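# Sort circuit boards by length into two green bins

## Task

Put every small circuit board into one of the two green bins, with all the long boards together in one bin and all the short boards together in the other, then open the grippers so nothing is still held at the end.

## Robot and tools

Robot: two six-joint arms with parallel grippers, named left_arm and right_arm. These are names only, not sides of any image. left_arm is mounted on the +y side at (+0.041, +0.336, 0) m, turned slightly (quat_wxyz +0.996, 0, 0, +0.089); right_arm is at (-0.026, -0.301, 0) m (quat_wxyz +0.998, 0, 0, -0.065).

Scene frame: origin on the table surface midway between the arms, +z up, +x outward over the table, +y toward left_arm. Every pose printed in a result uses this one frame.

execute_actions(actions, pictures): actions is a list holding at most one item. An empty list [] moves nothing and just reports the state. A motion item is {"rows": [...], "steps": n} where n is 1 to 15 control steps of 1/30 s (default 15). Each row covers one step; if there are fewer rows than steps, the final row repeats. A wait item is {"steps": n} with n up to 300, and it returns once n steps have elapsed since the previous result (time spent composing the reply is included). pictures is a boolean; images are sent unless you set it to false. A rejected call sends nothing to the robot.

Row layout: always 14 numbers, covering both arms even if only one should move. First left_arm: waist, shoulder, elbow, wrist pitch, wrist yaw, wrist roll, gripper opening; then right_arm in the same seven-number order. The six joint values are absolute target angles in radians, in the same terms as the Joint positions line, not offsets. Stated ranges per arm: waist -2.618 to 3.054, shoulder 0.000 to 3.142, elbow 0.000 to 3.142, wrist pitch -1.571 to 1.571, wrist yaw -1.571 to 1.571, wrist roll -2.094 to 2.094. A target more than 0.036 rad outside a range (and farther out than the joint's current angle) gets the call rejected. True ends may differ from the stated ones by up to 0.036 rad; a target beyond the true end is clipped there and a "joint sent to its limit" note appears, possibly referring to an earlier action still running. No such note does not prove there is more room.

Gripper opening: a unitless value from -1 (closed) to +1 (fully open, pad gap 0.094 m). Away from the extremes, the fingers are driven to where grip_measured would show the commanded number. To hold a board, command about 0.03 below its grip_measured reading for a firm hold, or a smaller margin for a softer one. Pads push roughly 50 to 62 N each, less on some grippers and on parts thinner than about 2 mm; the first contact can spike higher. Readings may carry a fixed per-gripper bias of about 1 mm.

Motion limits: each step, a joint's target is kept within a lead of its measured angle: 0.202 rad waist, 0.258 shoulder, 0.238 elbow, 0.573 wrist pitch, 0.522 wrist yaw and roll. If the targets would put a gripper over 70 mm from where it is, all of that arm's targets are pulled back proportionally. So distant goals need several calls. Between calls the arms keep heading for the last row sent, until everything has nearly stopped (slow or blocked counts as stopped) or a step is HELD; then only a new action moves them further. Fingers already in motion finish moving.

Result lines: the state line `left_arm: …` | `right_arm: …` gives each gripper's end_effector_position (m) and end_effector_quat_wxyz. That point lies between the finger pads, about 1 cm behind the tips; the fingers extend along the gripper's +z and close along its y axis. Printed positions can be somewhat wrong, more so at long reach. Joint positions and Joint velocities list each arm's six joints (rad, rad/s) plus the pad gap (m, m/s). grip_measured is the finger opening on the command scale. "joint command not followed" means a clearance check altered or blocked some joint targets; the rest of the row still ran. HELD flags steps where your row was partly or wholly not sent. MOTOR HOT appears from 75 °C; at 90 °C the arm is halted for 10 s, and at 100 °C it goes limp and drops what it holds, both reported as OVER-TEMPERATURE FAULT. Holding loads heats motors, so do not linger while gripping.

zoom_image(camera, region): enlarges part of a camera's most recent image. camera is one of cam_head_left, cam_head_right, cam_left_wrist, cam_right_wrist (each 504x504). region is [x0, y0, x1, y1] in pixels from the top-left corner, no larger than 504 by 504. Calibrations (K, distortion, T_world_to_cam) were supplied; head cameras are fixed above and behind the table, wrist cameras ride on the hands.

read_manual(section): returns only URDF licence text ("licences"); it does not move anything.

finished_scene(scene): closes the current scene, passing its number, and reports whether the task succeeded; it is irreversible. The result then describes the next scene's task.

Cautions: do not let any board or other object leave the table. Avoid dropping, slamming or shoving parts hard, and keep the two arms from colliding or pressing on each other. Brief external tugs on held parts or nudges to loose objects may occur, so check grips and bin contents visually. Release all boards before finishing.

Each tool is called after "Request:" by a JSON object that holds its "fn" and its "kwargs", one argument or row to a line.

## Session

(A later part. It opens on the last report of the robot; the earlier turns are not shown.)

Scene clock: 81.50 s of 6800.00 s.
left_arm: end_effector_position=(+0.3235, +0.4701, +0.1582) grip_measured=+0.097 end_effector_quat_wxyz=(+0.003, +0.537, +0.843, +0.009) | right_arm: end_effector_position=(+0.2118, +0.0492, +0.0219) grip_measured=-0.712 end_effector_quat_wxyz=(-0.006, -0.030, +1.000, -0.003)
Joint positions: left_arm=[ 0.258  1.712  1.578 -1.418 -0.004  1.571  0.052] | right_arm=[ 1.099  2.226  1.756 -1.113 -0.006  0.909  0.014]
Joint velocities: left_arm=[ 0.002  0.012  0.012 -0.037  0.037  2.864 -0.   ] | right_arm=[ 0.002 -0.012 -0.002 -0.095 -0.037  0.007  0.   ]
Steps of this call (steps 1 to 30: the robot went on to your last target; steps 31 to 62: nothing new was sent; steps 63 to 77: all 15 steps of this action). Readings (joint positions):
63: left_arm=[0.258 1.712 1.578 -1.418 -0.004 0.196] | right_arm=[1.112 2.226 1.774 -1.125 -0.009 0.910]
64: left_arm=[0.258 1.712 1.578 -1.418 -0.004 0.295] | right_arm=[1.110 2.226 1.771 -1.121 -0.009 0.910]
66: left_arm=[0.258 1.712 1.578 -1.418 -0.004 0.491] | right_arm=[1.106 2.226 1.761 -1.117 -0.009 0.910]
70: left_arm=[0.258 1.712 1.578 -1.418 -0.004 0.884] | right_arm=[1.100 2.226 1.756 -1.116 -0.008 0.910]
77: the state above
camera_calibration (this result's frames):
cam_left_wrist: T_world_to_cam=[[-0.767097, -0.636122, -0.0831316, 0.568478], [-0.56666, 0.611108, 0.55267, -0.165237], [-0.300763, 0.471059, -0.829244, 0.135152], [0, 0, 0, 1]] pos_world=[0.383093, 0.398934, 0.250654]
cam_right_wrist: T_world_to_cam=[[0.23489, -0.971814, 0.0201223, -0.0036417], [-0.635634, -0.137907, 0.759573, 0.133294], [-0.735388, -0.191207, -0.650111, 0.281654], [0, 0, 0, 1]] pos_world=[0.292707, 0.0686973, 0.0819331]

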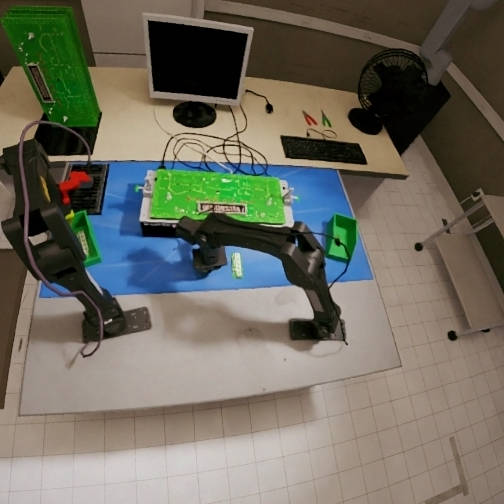

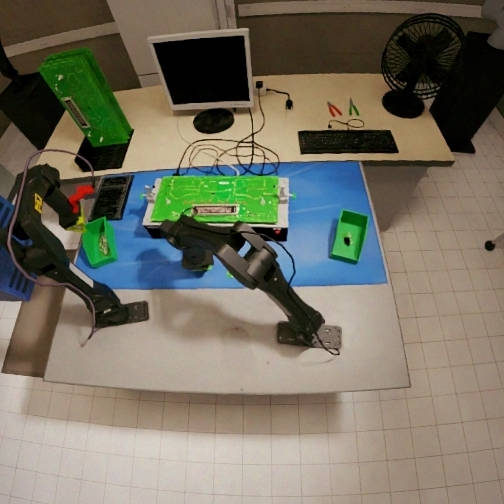

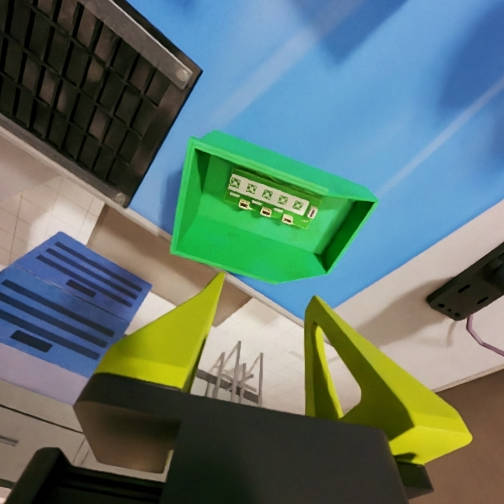

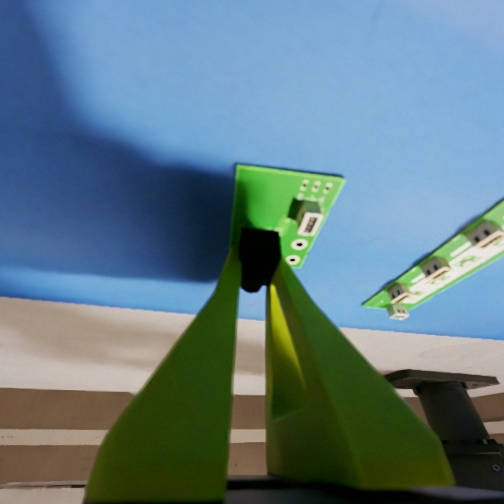

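Request:
{"fn": "execute_actions", "kwargs": {
  "actions": [
    {"rows":[[0.255,1.72,1.58,-1.43,0,2.0,0.1,1.1,2.2,1.79,-1.17,0,0.9,-0.78],[0.255,1.72,1.58,-1.43,0,2.0,0.1,1.1,2.17,1.81,-1.23,0,0.9,-0.78],[0.255,1.72,1.58,-1.43,0,2.0,0.1,1.1,2.14,1.83,-1.29,0,0.9,-0.78],[0.255,1.72,1.58,-1.43,0,2.0,0.1,1.1,2.11,1.85,-1.34,0,0.9,-0.78],[0.255,1.72,1.58,-1.43,0,2.0,0.1,1.1,2.08,1.87,-1.39,0,0.9,-0.78],[0.255,1.72,1.58,-1.43,0,2.0,0.1,1.1,2.04,1.89,-1.44,0,0.9,-0.78],[0.255,1.72,1.58,-1.43,0,2.0,0.1,1.1,2.0,1.91,-1.49,0,0.9,-0.78],[0.255,1.72,1.58,-1.43,0,2.0,0.1,1.1,1.96,1.92,-1.53,0,0.9,-0.78],[0.255,1.72,1.58,-1.43,0,2.0,0.1,1.1,1.94,1.93,-1.55,0,0.9,-0.78],[0.255,1.72,1.58,-1.43,0,2.0,0.1,1.1,1.94,1.93,-1.55,0,0.9,-0.78],[0.255,1.72,1.58,-1.43,0,2.0,0.1,1.08,1.94,1.93,-1.55,0,0.9,-0.78],[0.255,1.72,1.58,-1.43,0,2.0,0.1,1.04,1.94,1.93,-1.55,0,0.85,-0.78],[0.2,1.72,1.58,-1.43,0,2.0,0.1,0.98,1.94,1.93,-1.55,0,0.8,-0.78],[0.14,1.72,1.58,-1.43,0,2.0,0.1,0.92,1.94,1.93,-1.55,0,0.75,-0.78],[0.08,1.72,1.58,-1.43,0,2.0,0.1,0.86,1.94,1.93,-1.55,0,0.7,-0.78]]}
  ],
  "pictures": false
}}

Request:
{"fn": "execute_actions", "kwargs": {
  "actions": [
    {"rows":[[0.02,1.72,1.58,-1.43,0,2.0,0.1,0.8,1.94,1.93,-1.55,0,0.65,-0.78],[-0.04,1.72,1.58,-1.43,0,2.0,0.1,0.74,1.94,1.93,-1.55,0,0.6,-0.78],[-0.1,1.72,1.58,-1.43,0,2.0,0.1,0.68,1.94,1.93,-1.55,0,0.55,-0.78],[-0.16,1.72,1.58,-1.43,0,2.0,0.1,0.62,1.94,1.93,-1.55,0,0.5,-0.78],[-0.22,1.72,1.58,-1.43,0,2.0,0.1,0.56,1.94,1.93,-1.55,0,0.45,-0.78],[-0.28,1.72,1.58,-1.43,0,2.0,0.1,0.5,1.94,1.93,-1.55,0,0.4,-0.78],[-0.34,1.72,1.58,-1.43,0,2.0,0.1,0.44,1.94,1.93,-1.55,0,0.35,-0.78],[-0.4,1.72,1.58,-1.43,0,2.0,0.1,0.38,1.94,1.93,-1.55,0,0.3,-0.78],[-0.46,1.72,1.58,-1.43,0,2.0,0.1,0.32,1.94,1.93,-1.55,0,0.25,-0.78],[-0.52,1.72,1.58,-1.43,0,2.0,0.1,0.26,1.94,1.93,-1.55,0,0.2,-0.78],[-0.58,1.72,1.58,-1.43,0,2.0,0.1,0.2,1.94,1.93,-1.55,0,0.15,-0.78],[-0.64,1.72,1.58,-1.43,0,2.0,0.1,0.14,1.94,1.93,-1.55,0,0.1,-0.78],[-0.7,1.72,1.58,-1.43,0,2.0,0.1,0.08,1.94,1.93,-1.55,0,0.05,-0.78],[-0.76,1.72,1.58,-1.43,0,2.0,0.1,0.02,1.94,1.93,-1.55,0,0.0,-0.78],[-0.82,1.72,1.58,-1.43,0,2.0,0.1,-0.04,1.94,1.93,-1.55,0,-0.05,-0.78]]}
  ],
  "pictures": false
}}

Request:
{"fn": "execute_actions", "kwargs": {
  "actions": [
    {"rows":[[-0.88,1.72,1.58,-1.43,0,2.0,0.1,-0.1,1.93,1.91,-1.54,0,-0.1,-0.78],[-0.94,1.72,1.58,-1.43,0,2.0,0.1,-0.16,1.91,1.88,-1.53,0,-0.15,-0.78],[-1.0,1.72,1.58,-1.43,0,2.0,0.1,-0.22,1.89,1.85,-1.52,0,-0.2,-0.78],[-1.06,1.75,1.61,-1.43,0,2.0,0.1,-0.28,1.87,1.82,-1.51,0,-0.25,-0.78],[-1.12,1.8,1.65,-1.42,0,2.0,0.1,-0.33,1.85,1.79,-1.5,0,-0.25,-0.78],[-1.18,1.85,1.69,-1.41,0,2.0,0.1,-0.36,1.84,1.76,-1.48,0,-0.25,-0.78],[-1.24,1.9,1.73,-1.39,0,2.0,0.1,-0.36,1.83,1.72,-1.44,0,-0.25,-0.78],[-1.29,1.95,1.77,-1.37,0,2.0,0.1,-0.36,1.83,1.67,-1.38,0,-0.25,-0.78],[-1.31,2.0,1.8,-1.35,0,2.0,0.1,-0.36,1.82,1.62,-1.33,0,-0.25,-0.78],[-1.31,2.05,1.83,-1.33,0,2.0,0.1,-0.36,1.82,1.57,-1.28,0,-0.25,-0.78],[-1.31,2.1,1.86,-1.31,0,2.0,0.1,-0.36,1.82,1.52,-1.23,0,-0.25,-0.78],[-1.31,2.15,1.89,-1.29,0,2.0,0.1,-0.36,1.82,1.47,-1.18,0,-0.25,-0.78],[-1.31,2.18,1.91,-1.27,0,2.0,0.1,-0.36,1.825,1.42,-1.13,0,-0.25,-0.78]]}
  ],
  "pictures": false
}}

Request:
{"fn": "execute_actions", "kwargs": {
  "actions": [
    {"steps":18}
  ]
}}

Scene clock: 86.50 s of 6800.00 s.
left_arm: end_effector_position=(+0.3294, +0.4570, +0.1582) grip_measured=+0.097 end_effector_quat_wxyz=(-0.006, +0.721, +0.693, +0.012) | right_arm: end_effector_position=(+0.2140, -0.0048, +0.1767) grip_measured=-0.712 end_effector_quat_wxyz=(+0.022, -0.021, +0.999, +0.041)
Joint positions: left_arm=[ 0.203  1.712  1.578 -1.418 -0.019  1.993  0.052] | right_arm=[ 1.008  1.931  1.924 -1.472 -0.02   0.836  0.014]
Joint velocities: left_arm=[-1.116 -0.012  0.002  0.081 -0.11   0.051 -0.001] | right_arm=[-1.365 -0.242  0.12  -0.315 -0.081 -0.916  0.   ]
Steps of this call (steps 1 to 45: the robot went on to your last target; steps 46 to 90: nothing new was sent; then 1.50 s passed at rest; steps 91 to 105: all 15 steps of this action). Readings (joint positions):
91: left_arm=[0.258 1.712 1.578 -1.418 -0.005 1.993] | right_arm=[1.099 2.226 1.758 -1.117 -0.006 0.909]
92: left_arm=[0.258 1.712 1.578 -1.418 -0.005 1.993] | right_arm=[1.099 2.225 1.764 -1.129 -0.006 0.909]
94: left_arm=[0.258 1.712 1.578 -1.418 -0.005 1.993] | right_arm=[1.099 2.211 1.781 -1.182 -0.006 0.909]
98: left_arm=[0.258 1.712 1.578 -1.418 -0.005 1.993] | right_arm=[1.099 2.117 1.834 -1.304 -0.006 0.909]
105: the state above

Scene clock: 87.00 s of 6800.00 s.
left_arm: end_effector_position=(+0.3124, +0.1793, +0.1582) grip_measured=+0.098 end_effector_quat_wxyz=(+0.004, +0.953, +0.302, +0.012) | right_arm: end_effector_position=(+0.3483, -0.3244, +0.1671) grip_measured=-0.712 end_effector_quat_wxyz=(+0.018, +0.119, +0.993, +0.002)
Joint positions: left_arm=[-0.714  1.712  1.578 -1.414 -0.012  1.993  0.052] | right_arm=[ 0.063  1.958  1.927 -1.504 -0.003  0.172  0.014]
Joint velocities: left_arm=[-1.658  0.002 -0.002 -0.037 -0.051 -0.081  0.   ] | right_arm=[-1.629 -0.007 -0.012 -0.095 -0.037 -1.487 -0.   ]
Steps of this call (steps 1 to 15: all 15 steps of this action). Readings (joint positions):
1: left_arm=[0.155 1.712 1.578 -1.418 -0.023 1.993] | right_arm=[0.954 1.927 1.927 -1.482 -0.021 0.806]
2: left_arm=[0.095 1.712 1.578 -1.418 -0.024 1.993] | right_arm=[0.893 1.927 1.927 -1.487 -0.020 0.773]
4: left_arm=[-0.041 1.712 1.578 -1.416 -0.022 1.993] | right_arm=[0.765 1.938 1.927 -1.493 -0.017 0.697]
8: left_arm=[-0.300 1.712 1.578 -1.414 -0.015 1.993] | right_arm=[0.502 1.957 1.927 -1.496 -0.011 0.520]
15: the state above

Scene clock: 87.50 s of 6800.00 s.
left_arm: end_effector_position=(+0.2101, -0.0434, +0.0751) grip_measured=+0.098 end_effector_quat_wxyz=(-0.008, +1.000, -0.003, -0.004) | right_arm: end_effector_position=(+0.2531, -0.4529, +0.0875) grip_measured=-0.712 end_effector_quat_wxyz=(-0.040, +0.137, +0.990, +0.010)
Joint positions: left_arm=[-1.333  2.167  1.873 -1.294  0.     1.994  0.052] | right_arm=[-0.366  1.835  1.442 -1.259  0.01  -0.222  0.014]
Joint velocities: left_arm=[ 0.12   0.813  0.017  0.476 -0.051 -0.007  0.001] | right_arm=[ 0.066  0.212 -0.774  0.505  0.007 -0.125 -0.001]
Steps of this call (steps 1 to 15: all 15 steps of this action). Readings (joint positions):
1: left_arm=[-0.774 1.712 1.578 -1.414 -0.012 1.993] | right_arm=[0.004 1.958 1.925 -1.504 -0.003 0.122]
2: left_arm=[-0.834 1.712 1.578 -1.414 -0.012 1.993] | right_arm=[-0.054 1.955 1.917 -1.502 -0.002 0.072]
4: left_arm=[-0.955 1.715 1.579 -1.415 -0.012 1.993] | right_arm=[-0.173 1.937 1.874 -1.495 -0.002 -0.028]
8: left_arm=[-1.186 1.833 1.688 -1.415 -0.012 1.994] | right_arm=[-0.372 1.872 1.746 -1.470 0.013 -0.152]
15: the state above

Scene clock: 88.10 s of 6800.00 s.
left_arm: end_effector_position=(+0.2218, -0.0445, +0.0657) grip_measured=+0.098 end_effector_quat_wxyz=(-0.010, +1.000, +0.007, -0.001) | right_arm: end_effector_position=(+0.2683, -0.4599, +0.0747) grip_measured=-0.712 end_effector_quat_wxyz=(-0.010, +0.127, +0.992, -0.000)
Joint positions: left_arm=[-1.312  2.197  1.884 -1.275 -0.007  1.994  0.052] | right_arm=[-0.364  1.847  1.409 -1.15   0.008 -0.24   0.014]
Joint velocities: left_arm=[ 0.002  0.007  0.012 -0.007 -0.022 -0.066 -0.001] | right_arm=[ 0.002 -0.017  0.012  0.007 -0.007  0.081 -0.   ]
Steps of this call (steps 1 to 18: the robot went on to your last target). Readings (joint positions):
1: left_arm=[-1.329 2.190 1.873 -1.283 -0.001 1.994] | right_arm=[-0.365 1.842 1.422 -1.243 0.009 -0.226]
2: left_arm=[-1.324 2.205 1.873 -1.280 -0.002 1.994] | right_arm=[-0.364 1.847 1.412 -1.229 0.008 -0.228]
4: left_arm=[-1.316 2.212 1.873 -1.278 -0.005 1.994] | right_arm=[-0.364 1.848 1.409 -1.204 0.008 -0.233]
8: left_arm=[-1.312 2.198 1.874 -1.277 -0.007 1.994] | right_arm=[-0.364 1.847 1.409 -1.168 0.008 -0.237]
18: the state above
camera_calibration (this result's frames):
cam_left_wrist: T_world_to_cam=[[-0.266401, 0.962761, -0.0460587, 0.113078], [0.792834, 0.246055, 0.557559, -0.175412], [0.548129, 0.112017, -0.828859, 0.0659705], [0, 0, 0, 1]] pos_world=[0.133037, -0.0730958, 0.157691]
cam_right_wrist: T_world_to_cam=[[-0.077311, -0.996877, 0.0160795, -0.440268], [-0.643425, 0.0622064, 0.762977, 0.152808], [-0.761595, 0.0486405, -0.646225, 0.377258], [0, 0, 0, 1]] pos_world=[0.351601, -0.466749, 0.134284]

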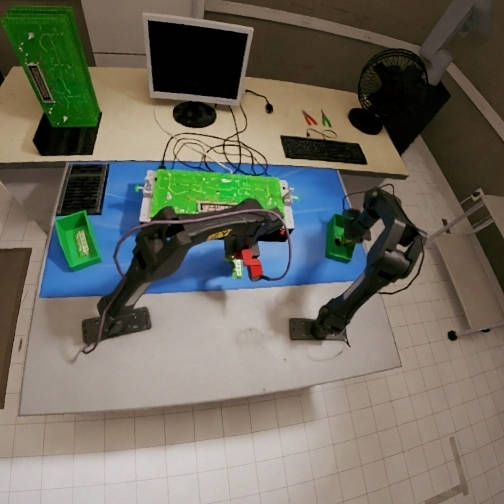

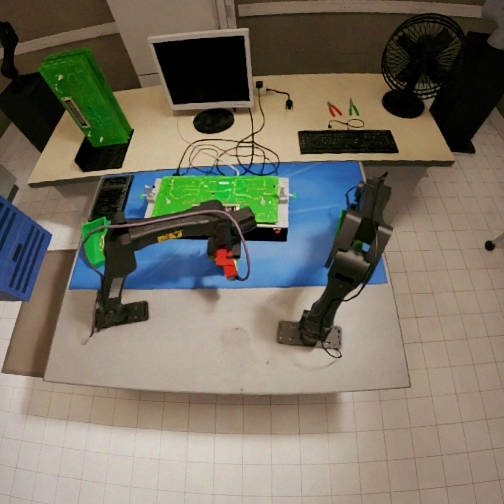

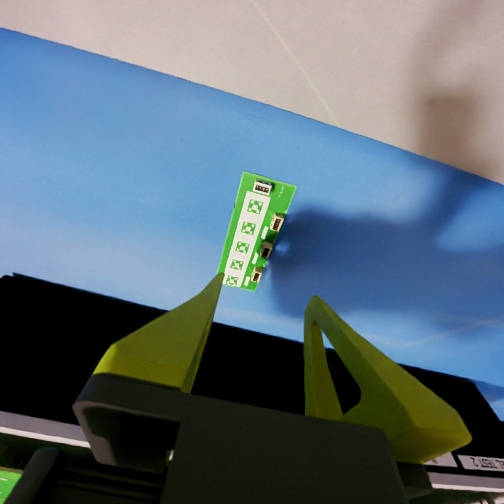

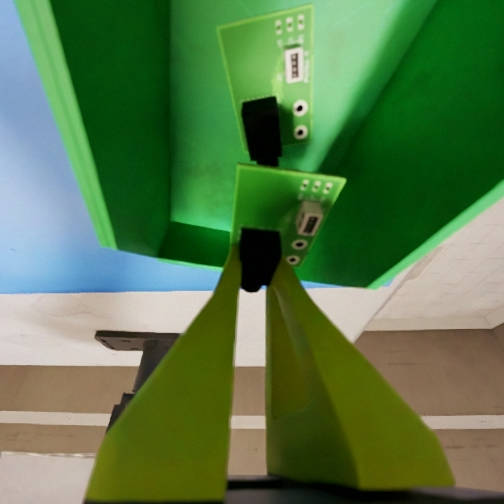

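Request:
{"fn": "execute_actions", "kwargs": {
  "actions": [
    {"rows":[[-1.322,2.21,1.88,-1.22,0,2.0,0.1,-0.36,1.84,1.38,-1.11,0,-0.25,-0.78],[-1.322,2.22,1.87,-1.19,0,2.0,0.1,-0.36,1.84,1.35,-1.09,0,-0.25,-0.78],[-1.322,2.23,1.85,-1.16,0,2.0,0.1,-0.36,1.84,1.32,-1.07,0,-0.25,-0.78],[-1.322,2.24,1.83,-1.135,0,2.0,0.1,-0.36,1.84,1.31,-1.06,0,-0.25,-0.78],[-1.322,2.245,1.82,-1.135,0,2.0,0.1,-0.36,1.84,1.31,-1.06,0,-0.25,-0.78],[-1.322,2.245,1.82,-1.135,0,2.0,0.1,-0.36,1.84,1.31,-1.06,0,-0.25,-0.78],[-1.322,2.245,1.82,-1.135,0,2.0,0.1,-0.36,1.84,1.31,-1.06,0,-0.25,-0.78],[-1.322,2.245,1.82,-1.135,0,2.0,0.1,-0.36,1.84,1.31,-1.06,0,-0.25,-0.78],[-1.322,2.245,1.82,-1.135,0,2.0,0.1,-0.36,1.84,1.31,-1.06,0,-0.25,-0.78],[-1.322,2.245,1.82,-1.135,0,2.0,0.1,-0.36,1.84,1.31,-1.06,0,-0.25,-0.78],[-1.322,2.245,1.82,-1.135,0,2.0,0.1,-0.36,1.84,1.31,-1.06,0,-0.25,-0.78],[-1.322,2.245,1.82,-1.135,0,2.0,0.1,-0.36,1.84,1.31,-1.06,0,-0.25,-0.3]]}
  ],
  "pictures": false
}}

Request:
{"fn": "execute_actions", "kwargs": {
  "actions": [
    {"steps":10}
  ]
}}

Scene clock: 90.77 s of 6800.00 s.
left_arm: end_effector_position=(+0.2275, -0.0568, +0.0330) grip_measured=+0.098 end_effector_quat_wxyz=(+0.002, +1.000, +0.007, +0.005) | right_arm: end_effector_position=(+0.2554, -0.4529, +0.0502) grip_measured=-0.305 end_effector_quat_wxyz=(-0.025, +0.127, +0.992, +0.006)
Joint positions: left_arm=[-1.312  2.245  1.832 -1.15  -0.007  1.994  0.052] | right_arm=[-0.364  1.847  1.307 -1.083  0.008 -0.24   0.033]
Joint velocities: left_arm=[-0.017 -0.007 -0.007  0.051  0.037 -0.066  0.002] | right_arm=[-0.002 -0.002 -0.007 -0.007 -0.066 -0.066  0.007]
Steps of this call (steps 1 to 15: the robot went on to your last target; steps 16 to 65: nothing new was sent; steps 66 to 80: all 15 steps of this action). Readings (joint positions):
66: left_arm=[-1.312 2.197 1.884 -1.272 -0.007 1.994] | right_arm=[-0.364 1.847 1.405 -1.145 0.008 -0.240]
67: left_arm=[-1.312 2.198 1.884 -1.262 -0.007 1.994] | right_arm=[-0.364 1.847 1.396 -1.136 0.008 -0.240]
69: left_arm=[-1.312 2.202 1.879 -1.225 -0.007 1.994] | right_arm=[-0.364 1.847 1.357 -1.108 0.008 -0.240]
73: left_arm=[-1.312 2.225 1.846 -1.171 -0.007 1.994] | right_arm=[-0.364 1.847 1.307 -1.100 0.008 -0.240]
80: the state above

Scene clock: 91.10 s of 6800.00 s.
left_arm: end_effector_position=(+0.2282, -0.0582, +0.0330) grip_measured=+0.098 end_effector_quat_wxyz=(+0.005, +1.000, +0.007, +0.006) | right_arm: end_effector_position=(+0.2562, -0.4534, +0.0501) grip_measured=-0.302 end_effector_quat_wxyz=(-0.024, +0.127, +0.992, +0.005)
Joint positions: left_arm=[-1.312  2.245  1.832 -1.143 -0.007  1.994  0.052] | right_arm=[-0.364  1.847  1.307 -1.079  0.008 -0.24   0.033]
Joint velocities: left_arm=[ 0.002 -0.002  0.002 -0.022 -0.066  0.007  0.001] | right_arm=[-0.012  0.002 -0.002  0.051 -0.051  0.022  0.001]
Steps of this call (steps 1 to 10: the robot went on to your last target). Readings (joint positions):
1: left_arm=[-1.312 2.245 1.832 -1.148 -0.007 1.994] | right_arm=[-0.364 1.847 1.307 -1.082 0.008 -0.240]
2: left_arm=[-1.312 2.245 1.832 -1.147 -0.007 1.994] | right_arm=[-0.364 1.847 1.307 -1.081 0.008 -0.240]
4: left_arm=[-1.312 2.245 1.832 -1.145 -0.007 1.994] | right_arm=[-0.364 1.847 1.307 -1.080 0.008 -0.240]
8: left_arm=[-1.312 2.245 1.832 -1.144 -0.007 1.994] | right_arm=[-0.364 1.847 1.307 -1.079 0.008 -0.240]
10: the state above
camera_calibration (this result's frames):
cam_left_wrist: T_world_to_cam=[[-0.265549, 0.96094, -0.0779664, 0.127259], [0.785151, 0.262482, 0.560929, -0.156307], [0.559484, 0.0877388, -0.824184, 0.0327438], [0, 0, 0, 1]] pos_world=[0.138199, -0.084133, 0.124586]
cam_right_wrist: T_world_to_cam=[[-0.0766667, -0.997049, 0.0038422, -0.433918], [-0.622978, 0.050911, 0.780581, 0.152084], [-0.778473, 0.0574509, -0.625043, 0.359096], [0, 0, 0, 1]] pos_world=[0.341024, -0.46101, 0.107404]

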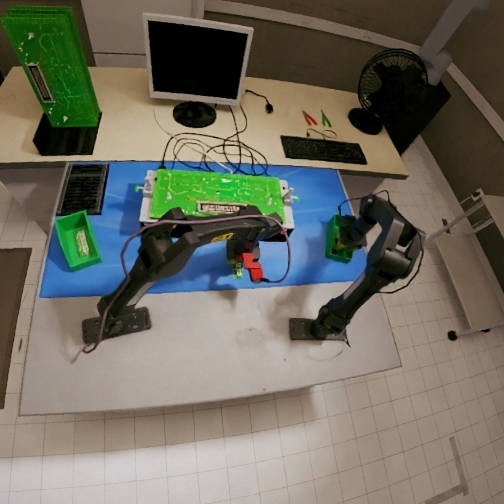

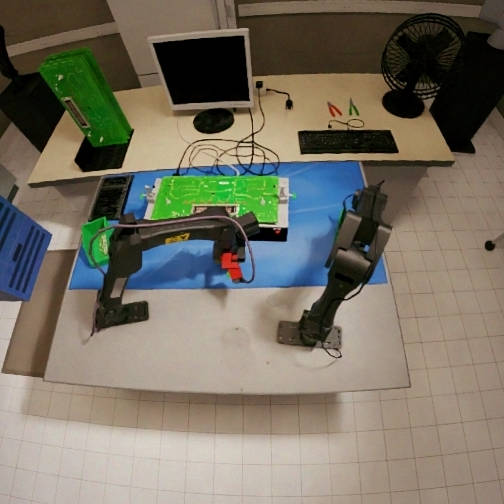

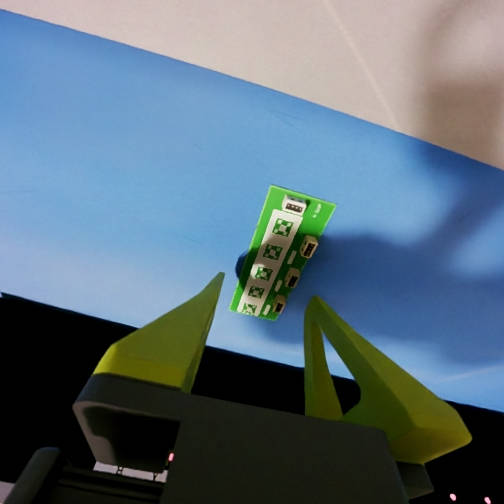

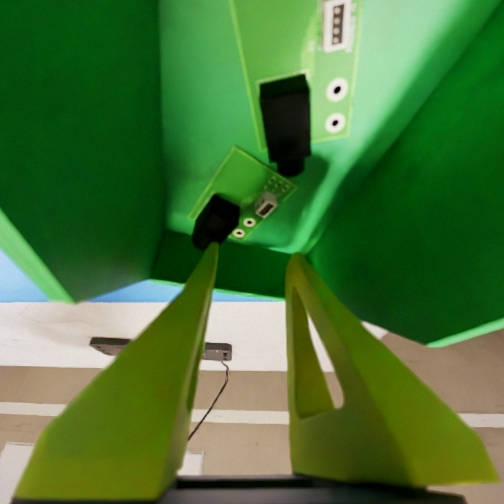

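Request:
{"fn": "execute_actions", "kwargs": {
  "actions": [
    {"rows":[[-1.315,2.255,1.81,-1.11,0,2.04,0.0,-0.36,1.83,1.37,-1.13,0,-0.25,-0.3],[-1.315,2.26,1.80,-1.09,0,2.04,0.0,-0.36,1.82,1.43,-1.2,0,-0.25,-0.3],[-1.315,2.265,1.79,-1.08,0,2.04,0.0,-0.36,1.82,1.49,-1.26,0,-0.25,-0.3],[-1.315,2.27,1.78,-1.075,0,2.04,0.0,-0.36,1.82,1.55,-1.32,0,-0.25,-0.3],[-1.315,2.275,1.77,-1.075,0,2.04,0.0,-0.36,1.82,1.61,-1.38,0,-0.25,-0.3],[-1.315,2.275,1.77,-1.075,0,2.04,0.0,-0.36,1.82,1.67,-1.43,0,-0.25,-0.3],[-1.315,2.28,1.765,-1.075,0,2.04,0.0,-0.36,1.82,1.73,-1.48,0,-0.25,-0.3]]}
  ],
  "pictures": false
}}

Request:
{"fn": "execute_actions", "kwargs": {
  "actions": [
    {"steps":8}
  ]
}}

Scene clock: 93.00 s of 6800.00 s.
left_arm: end_effector_position=(+0.2282, -0.0581, +0.0152) grip_measured=+0.002 end_effector_quat_wxyz=(+0.004, +1.000, -0.011, +0.006) | right_arm: end_effector_position=(+0.2791, -0.4657, +0.1625) grip_measured=-0.302 end_effector_quat_wxyz=(+0.022, +0.127, +0.992, -0.012)
Joint positions: left_arm=[-1.312  2.262  1.788 -1.084 -0.007  2.031  0.047] | right_arm=[-0.364  1.82   1.724 -1.425  0.008 -0.24   0.033]
Joint velocities: left_arm=[ 0.002 -0.002 -0.022  0.066 -0.007  0.022 -0.001] | right_arm=[-0.002  0.046  0.017 -0.3    0.007  0.022 -0.001]
Steps of this call (steps 1 to 15: the robot went on to your last target; steps 16 to 42: nothing new was sent; steps 43 to 57: all 15 steps of this action). Readings (joint positions):
43: left_arm=[-1.312 2.245 1.832 -1.141 -0.007 1.999] | right_arm=[-0.364 1.847 1.312 -1.085 0.008 -0.240]
44: left_arm=[-1.312 2.245 1.830 -1.133 -0.007 2.006] | right_arm=[-0.364 1.847 1.329 -1.106 0.008 -0.240]
46: left_arm=[-1.312 2.245 1.819 -1.113 -0.007 2.015] | right_arm=[-0.364 1.849 1.409 -1.177 0.008 -0.240]
50: left_arm=[-1.312 2.258 1.792 -1.093 -0.007 2.026] | right_arm=[-0.364 1.847 1.653 -1.315 0.008 -0.240]
57: the state above

Scene clock: 93.27 s of 6800.00 s.
left_arm: end_effector_position=(+0.2282, -0.0583, +0.0152) grip_measured=+0.002 end_effector_quat_wxyz=(+0.005, +1.000, -0.012, +0.006) | right_arm: end_effector_position=(+0.2719, -0.4619, +0.1618) grip_measured=-0.302 end_effector_quat_wxyz=(+0.006, +0.127, +0.992, -0.006)
Joint positions: left_arm=[-1.312  2.262  1.788 -1.083 -0.007  2.032  0.047] | right_arm=[-0.364  1.821  1.724 -1.458  0.008 -0.24   0.033]
Joint velocities: left_arm=[-0.017 -0.012 -0.007 -0.051 -0.007  0.066 -0.   ] | right_arm=[-0.002  0.002 -0.012 -0.11   0.022 -0.007 -0.001]
Steps of this call (steps 1 to 8: the robot went on to your last target). Readings (joint positions):
1: left_arm=[-1.312 2.262 1.788 -1.084 -0.007 2.031] | right_arm=[-0.364 1.821 1.724 -1.433 0.008 -0.240]
2: left_arm=[-1.312 2.262 1.788 -1.084 -0.007 2.031] | right_arm=[-0.364 1.821 1.724 -1.440 0.008 -0.240]
4: left_arm=[-1.312 2.262 1.788 -1.083 -0.007 2.032] | right_arm=[-0.364 1.821 1.724 -1.449 0.008 -0.240]
8: the state above
camera_calibration (this result's frames):
cam_left_wrist: T_world_to_cam=[[-0.228348, 0.97057, -0.0764934, 0.117958], [0.794721, 0.231206, 0.561215, -0.150296], [0.562384, 0.0673611, -0.824128, 0.0161525], [0, 0, 0, 1]] pos_world=[0.137295, -0.0808253, 0.106683]
cam_right_wrist: T_world_to_cam=[[-0.0775868, -0.996553, 0.029369, -0.445256], [-0.665193, 0.0736861, 0.743027, 0.103247], [-0.74263, 0.0381131, -0.668617, 0.429988], [0, 0, 0, 1]] pos_world=[0.353455, -0.467717, 0.223858]

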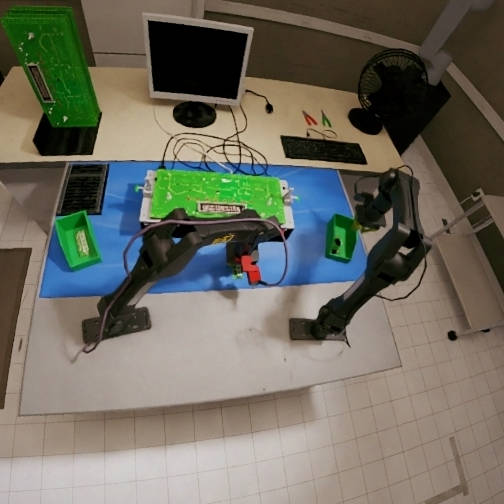

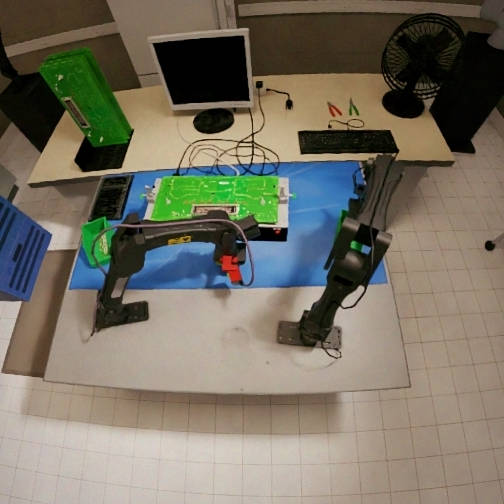

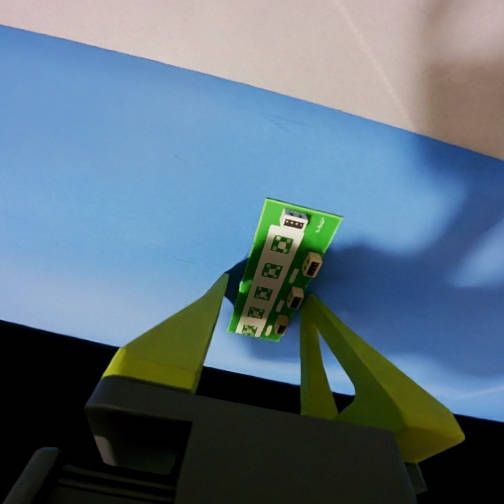

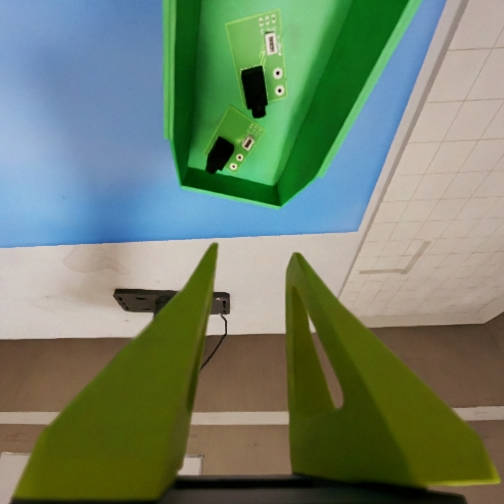

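Press a bit more, then close.

Request:
{"fn": "execute_actions", "kwargs": {
  "actions": [
    {"rows":[[-1.315,2.3,1.755,-1.08,0,2.04,0.0,-0.36,1.82,1.73,-1.48,0,-0.25,-0.3],[-1.315,2.3,1.755,-1.08,0,2.04,0.0,-0.36,1.82,1.73,-1.48,0,-0.25,-0.3],[-1.315,2.3,1.755,-1.08,0,2.04,0.0,-0.36,1.82,1.73,-1.48,0,-0.25,-0.3],[-1.315,2.3,1.755,-1.08,0,2.04,0.0,-0.36,1.82,1.73,-1.48,0,-0.25,-0.3],[-1.315,2.3,1.755,-1.08,0,2.04,-0.08,-0.36,1.82,1.73,-1.48,0,-0.25,-0.3],[-1.315,2.3,1.755,-1.08,0,2.04,-0.15,-0.36,1.82,1.73,-1.48,0,-0.25,-0.3],[-1.315,2.3,1.755,-1.08,0,2.04,-0.21,-0.36,1.82,1.73,-1.48,0,-0.25,-0.3],[-1.315,2.3,1.755,-1.08,0,2.04,-0.26,-0.36,1.82,1.73,-1.48,0,-0.25,-0.3],[-1.315,2.3,1.755,-1.08,0,2.04,-0.3,-0.36,1.82,1.73,-1.48,0,-0.25,-0.3],[-1.315,2.3,1.755,-1.08,0,2.04,-0.33,-0.36,1.82,1.73,-1.48,0,-0.25,-0.3],[-1.315,2.3,1.755,-1.08,0,2.04,-0.36,-0.36,1.82,1.73,-1.48,0,-0.25,-0.3],[-1.315,2.3,1.755,-1.08,0,2.04,-0.38,-0.36,1.82,1.73,-1.48,0,-0.25,-0.3],[-1.315,2.3,1.755,-1.08,0,2.04,-0.4,-0.36,1.82,1.73,-1.48,0,-0.25,-0.3]]}
  ],
  "pictures": false
}}

Scene clock: 95.50 s of 6800.00 s.
left_arm: end_effector_position=(+0.2284, -0.0612, +0.0144) grip_measured=-0.341 end_effector_quat_wxyz=(+0.010, +1.000, -0.013, +0.006) | right_arm: end_effector_position=(+0.2709, -0.4613, +0.1618) grip_measured=-0.302 end_effector_quat_wxyz=(+0.004, +0.127, +0.992, -0.005)
Joint positions: left_arm=[-1.313  2.264  1.788 -1.072 -0.002  2.033  0.031] | right_arm=[-0.364  1.821  1.724 -1.462  0.008 -0.24   0.033]
Joint velocities: left_arm=[-0.007 -0.002  0.007  0.11  -0.037 -0.051 -0.001] | right_arm=[-0.012  0.012 -0.017 -0.022  0.066 -0.081 -0.001]
Steps of this call (steps 1 to 30: the robot went on to your last target; steps 31 to 52: nothing new was sent; steps 53 to 67: all 15 steps of this action). Readings (joint positions):
53: left_arm=[-1.312 2.263 1.788 -1.083 -0.007 2.032] | right_arm=[-0.364 1.821 1.724 -1.462 0.008 -0.240]
54: left_arm=[-1.312 2.263 1.788 -1.083 -0.007 2.032] | right_arm=[-0.364 1.821 1.724 -1.462 0.008 -0.240]
56: left_arm=[-1.312 2.263 1.788 -1.083 -0.007 2.032] | right_arm=[-0.364 1.821 1.724 -1.462 0.008 -0.240]
60: left_arm=[-1.313 2.263 1.788 -1.072 -0.002 2.033] | right_arm=[-0.364 1.821 1.724 -1.462 0.008 -0.240]
67: the state above

Request:
{"fn": "execute_actions", "kwargs": {
  "actions": [
    {"rows":[[-1.315,2.25,1.8,-1.11,0,2.04,-0.4,-0.36,1.82,1.73,-1.48,0,-0.25,-0.3],[-1.315,2.23,1.81,-1.15,0,2.04,-0.4,-0.36,1.82,1.73,-1.48,0,-0.25,-0.3],[-1.315,2.2,1.82,-1.2,0,2.04,-0.4,-0.36,1.82,1.73,-1.48,0,-0.25,-0.3],[-1.315,2.16,1.82,-1.25,0,2.04,-0.4,-0.36,1.82,1.73,-1.48,0,-0.25,-0.3],[-1.315,2.12,1.81,-1.29,0,2.04,-0.4,-0.36,1.82,1.73,-1.48,0,-0.25,-0.3],[-1.315,2.08,1.8,-1.32,0,2.04,-0.4,-0.36,1.82,1.73,-1.48,0,-0.25,-0.3],[-1.315,2.03,1.78,-1.35,0,2.04,-0.4,-0.36,1.82,1.73,-1.48,0,-0.25,-0.3],[-1.315,1.98,1.76,-1.37,0,2.04,-0.4,-0.36,1.82,1.73,-1.48,0,-0.25,-0.3],[-1.315,1.93,1.73,-1.39,0,2.04,-0.4,-0.36,1.82,1.73,-1.48,0,-0.25,-0.3],[-1.315,1.88,1.7,-1.41,0,2.0,-0.4,-0.36,1.82,1.73,-1.48,0,-0.25,-0.3],[-1.315,1.83,1.67,-1.42,0,1.95,-0.4,-0.36,1.82,1.73,-1.48,0,-0.25,-0.3],[-1.315,1.78,1.63,-1.43,0,1.9,-0.4,-0.36,1.82,1.73,-1.48,0,-0.25,-0.3],[-1.3,1.74,1.6,-1.43,0,1.83,-0.4,-0.36,1.82,1.73,-1.48,0,-0.25,-0.3],[-1.27,1.71,1.58,-1.43,0,1.76,-0.4,-0.36,1.82,1.73,-1.48,0,-0.25,-0.3],[-1.22,1.7,1.58,-1.44,0,1.69,-0.4,-0.36,1.82,1.73,-1.48,0,-0.25,-0.3]]}
  ],
  "pictures": false
}}

Request:
{"fn": "execute_actions", "kwargs": {
  "actions": [
    {"rows":[[0.255,1.7,1.58,-1.44,0,0.13,-0.4,-0.36,1.82,1.73,-1.48,0,-0.25,-0.3]]}
  ],
  "pictures": false
}}

Request:
{"fn": "execute_actions", "kwargs": {
  "actions": [
    {"steps":20}
  ],
  "pictures": false
}}

Request:
{"fn": "execute_actions", "kwargs": {
  "actions": [
    {"rows":[[0.255,1.72,1.52,-1.35,0,0.13,-0.4,-0.36,1.82,1.73,-1.48,0,-0.25,-0.3],[0.255,1.72,1.48,-1.3,0,0.13,-0.4,-0.36,1.82,1.73,-1.48,0,-0.25,-0.3],[0.255,1.72,1.44,-1.25,0,0.13,-0.4,-0.36,1.82,1.73,-1.48,0,-0.25,-0.3],[0.255,1.72,1.4,-1.2,0,0.13,-0.4,-0.36,1.82,1.73,-1.48,0,-0.25,-0.3],[0.255,1.72,1.36,-1.15,0,0.13,-0.4,-0.36,1.82,1.73,-1.48,0,-0.25,-0.3],[0.255,1.725,1.32,-1.1,0,0.13,-0.4,-0.36,1.82,1.73,-1.48,0,-0.25,-0.3],[0.255,1.73,1.28,-1.06,0,0.13,-0.4,-0.36,1.82,1.73,-1.48,0,-0.25,-0.3],[0.255,1.735,1.24,-1.02,0,0.13,-0.4,-0.36,1.82,1.73,-1.48,0,-0.25,-0.3],[0.255,1.74,1.2,-0.99,0,0.13,-0.4,-0.36,1.82,1.73,-1.48,0,-0.25,-0.3],[0.255,1.745,1.18,-0.97,0,0.13,-0.4,-0.36,1.82,1.73,-1.48,0,-0.25,-0.3]]}
  ],
  "pictures": false
}}

Request:
{"fn": "execute_actions", "kwargs": {
  "actions": [
    {"steps":10}
  ]
}}

Scene clock: 99.43 s of 6800.00 s.
left_arm: end_effector_position=(+0.1925, +0.0290, +0.1709) grip_measured=-0.341 end_effector_quat_wxyz=(+0.059, +0.996, +0.066, +0.025) | right_arm: end_effector_position=(+0.2709, -0.4613, +0.1618) grip_measured=-0.302 end_effector_quat_wxyz=(+0.004, +0.127, +0.992, -0.005)
Joint positions: left_arm=[-1.296  1.729  1.64  -1.353 -0.002  1.891  0.031] | right_arm=[-0.364  1.821  1.724 -1.462  0.008 -0.24   0.033]
Joint velocities: left_arm=[ 0.437 -1.175 -0.452 -0.784  0.198 -1.326  0.001] | right_arm=[ 0.007 -0.012 -0.012 -0.037  0.037 -0.037 -0.001]
Steps of this call (steps 1 to 15: the robot went on to your last target; steps 16 to 90: nothing new was sent; then 0.43 s passed at rest; steps 91 to 105: all 15 steps of this action). Readings (joint positions):
91: left_arm=[-1.313 2.263 1.788 -1.072 -0.002 2.033] | right_arm=[-0.364 1.821 1.724 -1.462 0.008 -0.240]
92: left_arm=[-1.313 2.261 1.788 -1.076 -0.003 2.033] | right_arm=[-0.364 1.821 1.724 -1.462 0.008 -0.240]
94: left_arm=[-1.313 2.247 1.788 -1.110 -0.004 2.033] | right_arm=[-0.364 1.821 1.724 -1.462 0.008 -0.240]
98: left_arm=[-1.313 2.129 1.783 -1.216 -0.007 2.033] | right_arm=[-0.364 1.821 1.724 -1.462 0.008 -0.240]
105: the state above

Scene clock: 99.93 s of 6800.00 s.
left_arm: end_effector_position=(+0.3600, +0.3106, +0.1634) grip_measured=-0.340 end_effector_quat_wxyz=(+0.026, +0.268, +0.963, +0.006) | right_arm: end_effector_position=(+0.2709, -0.4613, +0.1618) grip_measured=-0.302 end_effector_quat_wxyz=(+0.004, +0.127, +0.992, -0.005)
Joint positions: left_arm=[-0.264  1.71   1.595 -1.403 -0.003  0.456  0.031] | right_arm=[-0.364  1.821  1.724 -1.462  0.008 -0.24   0.033]
Joint velocities: left_arm=[ 2.068  0.002 -0.017  0.007 -0.007 -2.19  -0.   ] | right_arm=[ 0.002  0.002  0.007 -0.037  0.022 -0.022 -0.   ]
Steps of this call (steps 1 to 15: all 15 steps of this action). Readings (joint positions):
1: left_arm=[-1.263 1.697 1.629 -1.377 0.006 1.808] | right_arm=[-0.364 1.821 1.724 -1.462 0.008 -0.240]
2: left_arm=[-1.210 1.680 1.625 -1.394 0.012 1.711] | right_arm=[-0.364 1.821 1.724 -1.462 0.008 -0.240]
4: left_arm=[-1.072 1.677 1.620 -1.403 0.009 1.516] | right_arm=[-0.364 1.821 1.724 -1.462 0.008 -0.240]
8: left_arm=[-0.780 1.702 1.600 -1.403 0.001 1.123] | right_arm=[-0.364 1.821 1.724 -1.462 0.008 -0.240]
15: the state above

Scene clock: 100.60 s of 6800.00 s.
left_arm: end_effector_position=(+0.3247, +0.4711, +0.1632) grip_measured=-0.340 end_effector_quat_wxyz=(+0.013, -0.147, +0.989, +0.007) | right_arm: end_effector_position=(+0.2709, -0.4613, +0.1618) grip_measured=-0.302 end_effector_quat_wxyz=(+0.004, +0.127, +0.992, -0.005)
Joint positions: left_arm=[ 0.258  1.71   1.595 -1.427 -0.006  0.141  0.031] | right_arm=[-0.364  1.821  1.724 -1.462  0.008 -0.24   0.033]
Joint velocities: left_arm=[-0.007  0.007  0.002 -0.066 -0.022 -0.051 -0.   ] | right_arm=[ 0.002 -0.002  0.002  0.022  0.007  0.007  0.   ]
Steps of this call (steps 1 to 20: the robot went on to your last target). Readings (joint positions):
1: left_arm=[-0.190 1.710 1.595 -1.403 -0.003 0.392] | right_arm=[-0.364 1.821 1.724 -1.462 0.008 -0.240]
2: left_arm=[-0.116 1.710 1.595 -1.403 -0.002 0.341] | right_arm=[-0.364 1.821 1.724 -1.462 0.008 -0.240]
4: left_arm=[0.032 1.710 1.595 -1.403 -0.002 0.267] | right_arm=[-0.364 1.821 1.724 -1.462 0.008 -0.240]
8: left_arm=[0.267 1.710 1.595 -1.406 -0.016 0.186] | right_arm=[-0.364 1.821 1.724 -1.462 0.008 -0.240]
20: the state above

Scene clock: 101.10 s of 6800.00 s.
left_arm: end_effector_position=(+0.3059, +0.4620, +0.0475) grip_measured=-0.340 end_effector_quat_wxyz=(-0.026, -0.149, +0.989, -0.006) | right_arm: end_effector_position=(+0.2709, -0.4613, +0.1618) grip_measured=-0.302 end_effector_quat_wxyz=(+0.004, +0.127, +0.992, -0.005)
Joint positions: left_arm=[ 0.258  1.754  1.18  -1.051 -0.004  0.138  0.031] | right_arm=[-0.364  1.821  1.724 -1.462  0.008 -0.24   0.033]
Joint velocities: left_arm=[ 0.002  0.002 -0.002  0.33  -0.037  0.037 -0.   ] | right_arm=[-0.002 -0.002 -0.007 -0.007 -0.037  0.007 -0.001]
Steps of this call (steps 1 to 15: all 15 steps of this action). Readings (joint positions):
1: left_arm=[0.258 1.710 1.587 -1.418 -0.006 0.140] | right_arm=[-0.364 1.821 1.724 -1.462 0.008 -0.240]
2: left_arm=[0.258 1.708 1.567 -1.399 -0.005 0.140] | right_arm=[-0.364 1.821 1.724 -1.462 0.008 -0.240]
4: left_arm=[0.258 1.708 1.499 -1.340 -0.005 0.139] | right_arm=[-0.364 1.821 1.724 -1.462 0.008 -0.240]
8: left_arm=[0.258 1.715 1.325 -1.199 -0.005 0.139] | right_arm=[-0.364 1.821 1.724 -1.462 0.008 -0.240]
15: the state above

Scene clock: 101.43 s of 6800.00 s.
left_arm: end_effector_position=(+0.3181, +0.4677, +0.0471) grip_measured=-0.340 end_effector_quat_wxyz=(-0.000, -0.149, +0.989, +0.002) | right_arm: end_effector_position=(+0.2709, -0.4613, +0.1618) grip_measured=-0.302 end_effector_quat_wxyz=(+0.004, +0.127, +0.992, -0.005)
Joint positions: left_arm=[ 0.258  1.754  1.18  -0.996 -0.004  0.138  0.031] | right_arm=[-0.364  1.821  1.724 -1.462  0.008 -0.24   0.033]
Joint velocities: left_arm=[-0.017  0.002 -0.012  0.066  0.022 -0.051 -0.   ] | right_arm=[ 0.017  0.002  0.012  0.007 -0.037 -0.051 -0.001]
Steps of this call (steps 1 to 10: the robot went on to your last target). Readings (joint positions):
1: left_arm=[0.258 1.754 1.180 -1.039 -0.004 0.138] | right_arm=[-0.364 1.821 1.724 -1.462 0.008 -0.240]
2: left_arm=[0.258 1.754 1.180 -1.027 -0.004 0.138] | right_arm=[-0.364 1.821 1.724 -1.462 0.008 -0.240]
4: left_arm=[0.258 1.754 1.180 -1.013 -0.004 0.138] | right_arm=[-0.364 1.821 1.724 -1.462 0.008 -0.240]
8: left_arm=[0.258 1.754 1.180 -1.000 -0.004 0.138] | right_arm=[-0.364 1.821 1.724 -1.462 0.008 -0.240]
10: the state above
camera_calibration (this result's frames):
cam_left_wrist: T_world_to_cam=[[0.525443, -0.84802, -0.0690757, 0.240876], [-0.687311, -0.470913, 0.553033, 0.43894], [-0.501512, -0.243111, -0.830291, 0.440447], [0, 0, 0, 1]] pos_world=[0.396011, 0.518048, 0.139589]
cam_right_wrist: T_world_to_cam=[[-0.0774723, -0.996615, 0.0275152, -0.444554], [-0.662194, 0.072068, 0.745859, 0.100534], [-0.745317, 0.039563, -0.665535, 0.430113], [0, 0, 0, 1]] pos_world=[0.352703, -0.467311, 0.223503]

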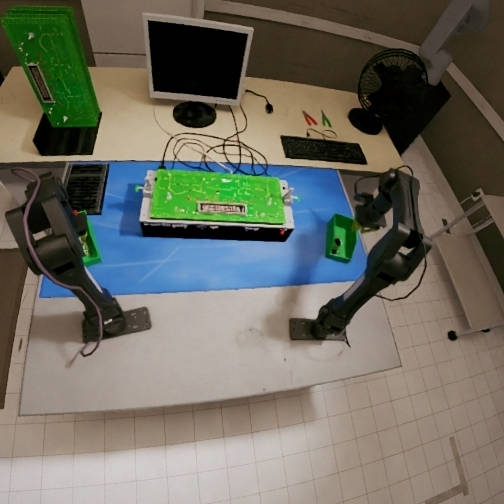

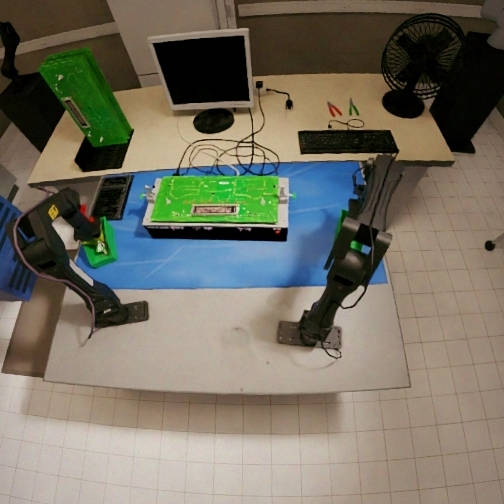

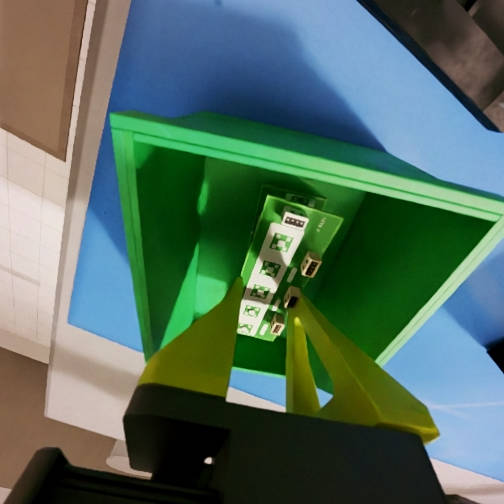

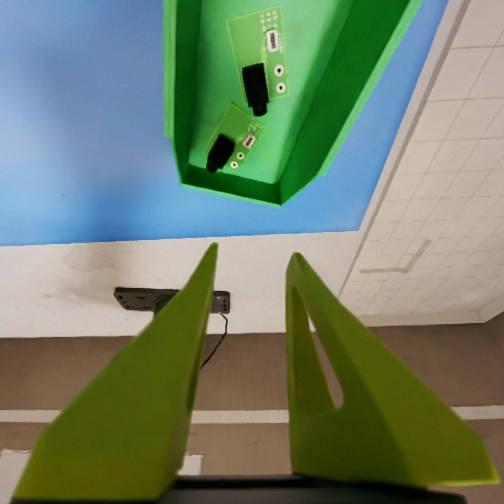

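Request:
{"fn": "execute_actions", "kwargs": {
  "actions": [
    {"rows":[[0.255,1.745,1.18,-0.97,0,0.13,-0.05,-0.36,1.82,1.73,-1.48,0,-0.25,-0.3],[0.255,1.745,1.18,-0.97,0,0.13,-0.05,-0.36,1.82,1.73,-1.48,0,-0.25,-0.3],[0.255,1.745,1.18,-0.97,0,0.13,-0.05,-0.36,1.82,1.73,-1.48,0,-0.25,-0.3],[0.255,1.745,1.18,-0.97,0,0.13,-0.05,-0.36,1.82,1.73,-1.48,0,-0.25,-0.3],[0.255,1.745,1.18,-0.97,0,0.13,-0.05,-0.36,1.82,1.73,-1.48,0,-0.25,-0.3],[0.255,1.745,1.18,-0.97,0,0.13,-0.05,-0.36,1.82,1.73,-1.48,0,-0.25,-0.3],[0.255,1.74,1.23,-1.05,0,0.13,-0.05,-0.36,1.82,1.73,-1.48,0,-0.25,-0.3],[0.255,1.73,1.3,-1.13,0,0.13,-0.05,-0.36,1.82,1.73,-1.48,0,-0.25,-0.3],[0.255,1.72,1.37,-1.21,0,0.13,-0.05,-0.36,1.82,1.73,-1.48,0,-0.25,-0.3],[0.255,1.72,1.44,-1.29,0,0.13,-0.05,-0.36,1.82,1.73,-1.48,0,-0.25,-0.3],[0.255,1.72,1.52,-1.37,0,0.13,-0.05,-0.36,1.82,1.73,-1.48,0,-0.25,-0.3],[0.255,1.72,1.58,-1.43,0,0.13,-0.05,-0.36,1.82,1.73,-1.48,0,-0.25,-0.3]],"steps":15}
  ],
  "pictures": false
}}

Request:
{"fn": "execute_actions", "kwargs": {
  "actions": [
    {"steps":15}
  ]
}}

Scene clock: 106.93 s of 6800.00 s.
left_arm: end_effector_position=(+0.3502, +0.4827, +0.1501) grip_measured=-0.053 end_effector_quat_wxyz=(+0.055, -0.149, +0.987, +0.018) | right_arm: end_effector_position=(+0.2709, -0.4613, +0.1618) grip_measured=-0.302 end_effector_quat_wxyz=(+0.004, +0.127, +0.992, -0.005)
Joint positions: left_arm=[ 0.258  1.729  1.558 -1.284 -0.004  0.138  0.045] | right_arm=[-0.364  1.821  1.724 -1.462  0.008 -0.24   0.033]
Joint velocities: left_arm=[-0.007 -0.398  0.632 -0.505  0.007  0.007  0.   ] | right_arm=[ 0.007  0.012 -0.007 -0.022  0.007  0.007 -0.   ]
Steps of this call (steps 1 to 30: the robot went on to your last target; steps 31 to 90: nothing new was sent; then 2.00 s passed at rest; steps 91 to 105: all 15 steps of this action). Readings (joint positions):
91: left_arm=[0.258 1.754 1.180 -0.992 -0.004 0.138] | right_arm=[-0.364 1.821 1.724 -1.462 0.008 -0.240]
92: left_arm=[0.258 1.754 1.180 -0.992 -0.004 0.138] | right_arm=[-0.364 1.821 1.724 -1.462 0.008 -0.240]
94: left_arm=[0.258 1.754 1.180 -0.992 -0.004 0.138] | right_arm=[-0.364 1.821 1.724 -1.462 0.008 -0.240]
98: left_arm=[0.258 1.754 1.198 -1.022 -0.004 0.138] | right_arm=[-0.364 1.821 1.724 -1.462 0.008 -0.240]
105: the state above

Scene clock: 107.43 s of 6800.00 s.
left_arm: end_effector_position=(+0.3244, +0.4706, +0.1582) grip_measured=-0.053 end_effector_quat_wxyz=(+0.010, -0.149, +0.989, +0.005) | right_arm: end_effector_position=(+0.2709, -0.4613, +0.1618) grip_measured=-0.302 end_effector_quat_wxyz=(+0.004, +0.127, +0.992, -0.005)
Joint positions: left_arm=[ 0.258  1.712  1.578 -1.415 -0.004  0.138  0.045] | right_arm=[-0.364  1.821  1.724 -1.462  0.008 -0.24   0.033]
Joint velocities: left_arm=[-0.002 -0.007 -0.007  0.007 -0.007  0.051 -0.001] | right_arm=[ 0.002  0.007  0.007 -0.066  0.007  0.022 -0.   ]
Steps of this call (steps 1 to 15: the robot went on to your last target). Readings (joint positions):
1: left_arm=[0.258 1.717 1.573 -1.300 -0.004 0.138] | right_arm=[-0.364 1.821 1.724 -1.462 0.008 -0.240]
2: left_arm=[0.258 1.709 1.578 -1.318 -0.004 0.138] | right_arm=[-0.364 1.821 1.724 -1.462 0.008 -0.240]
4: left_arm=[0.258 1.707 1.578 -1.356 -0.004 0.138] | right_arm=[-0.364 1.821 1.724 -1.462 0.008 -0.240]
8: left_arm=[0.258 1.712 1.578 -1.396 -0.004 0.138] | right_arm=[-0.364 1.821 1.724 -1.462 0.008 -0.240]
15: the state above
camera_calibration (this result's frames):
cam_left_wrist: T_world_to_cam=[[0.526759, -0.847435, -0.0661757, 0.246513], [-0.697935, -0.47564, 0.5354, 0.391615], [-0.485192, -0.23584, -0.842002, 0.529663], [0, 0, 0, 1]] pos_world=[0.400458, 0.520087, 0.25262]
cam_right_wrist: T_world_to_cam=[[-0.0774723, -0.996615, 0.0275152, -0.444554], [-0.662194, 0.072068, 0.745859, 0.100534], [-0.745317, 0.039563, -0.665535, 0.430113], [0, 0, 0, 1]] pos_world=[0.352703, -0.467311, 0.223503]

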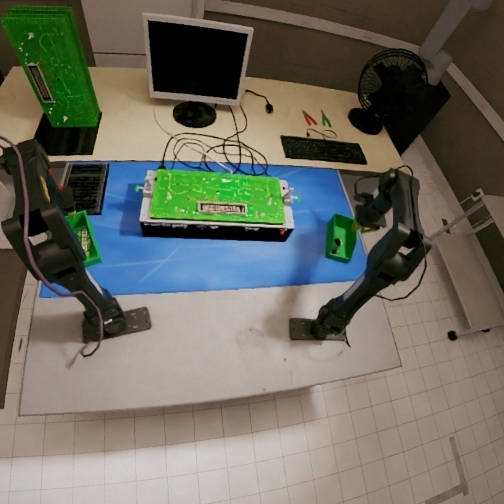

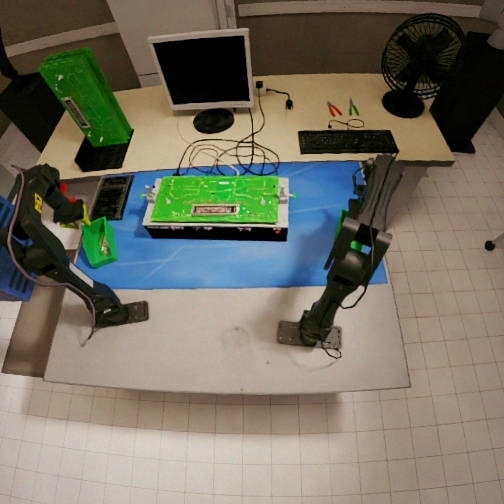

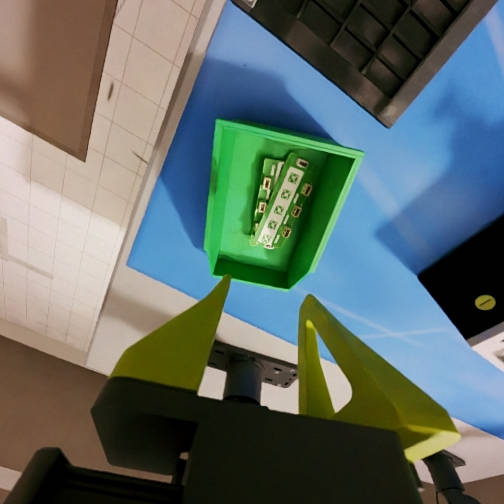

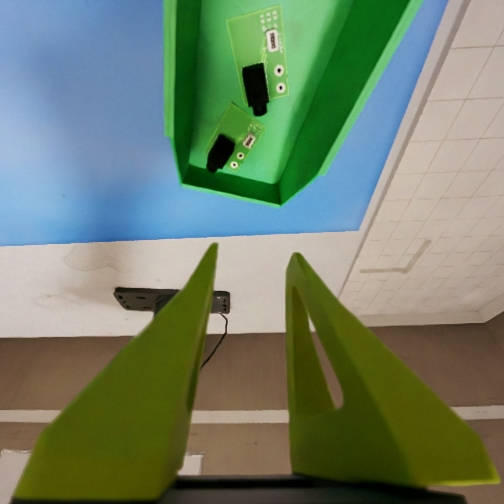

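Request:
{"fn": "finished_scene", "kwargs": {
  "scene": 1
}}

The scene is finished: the task was done.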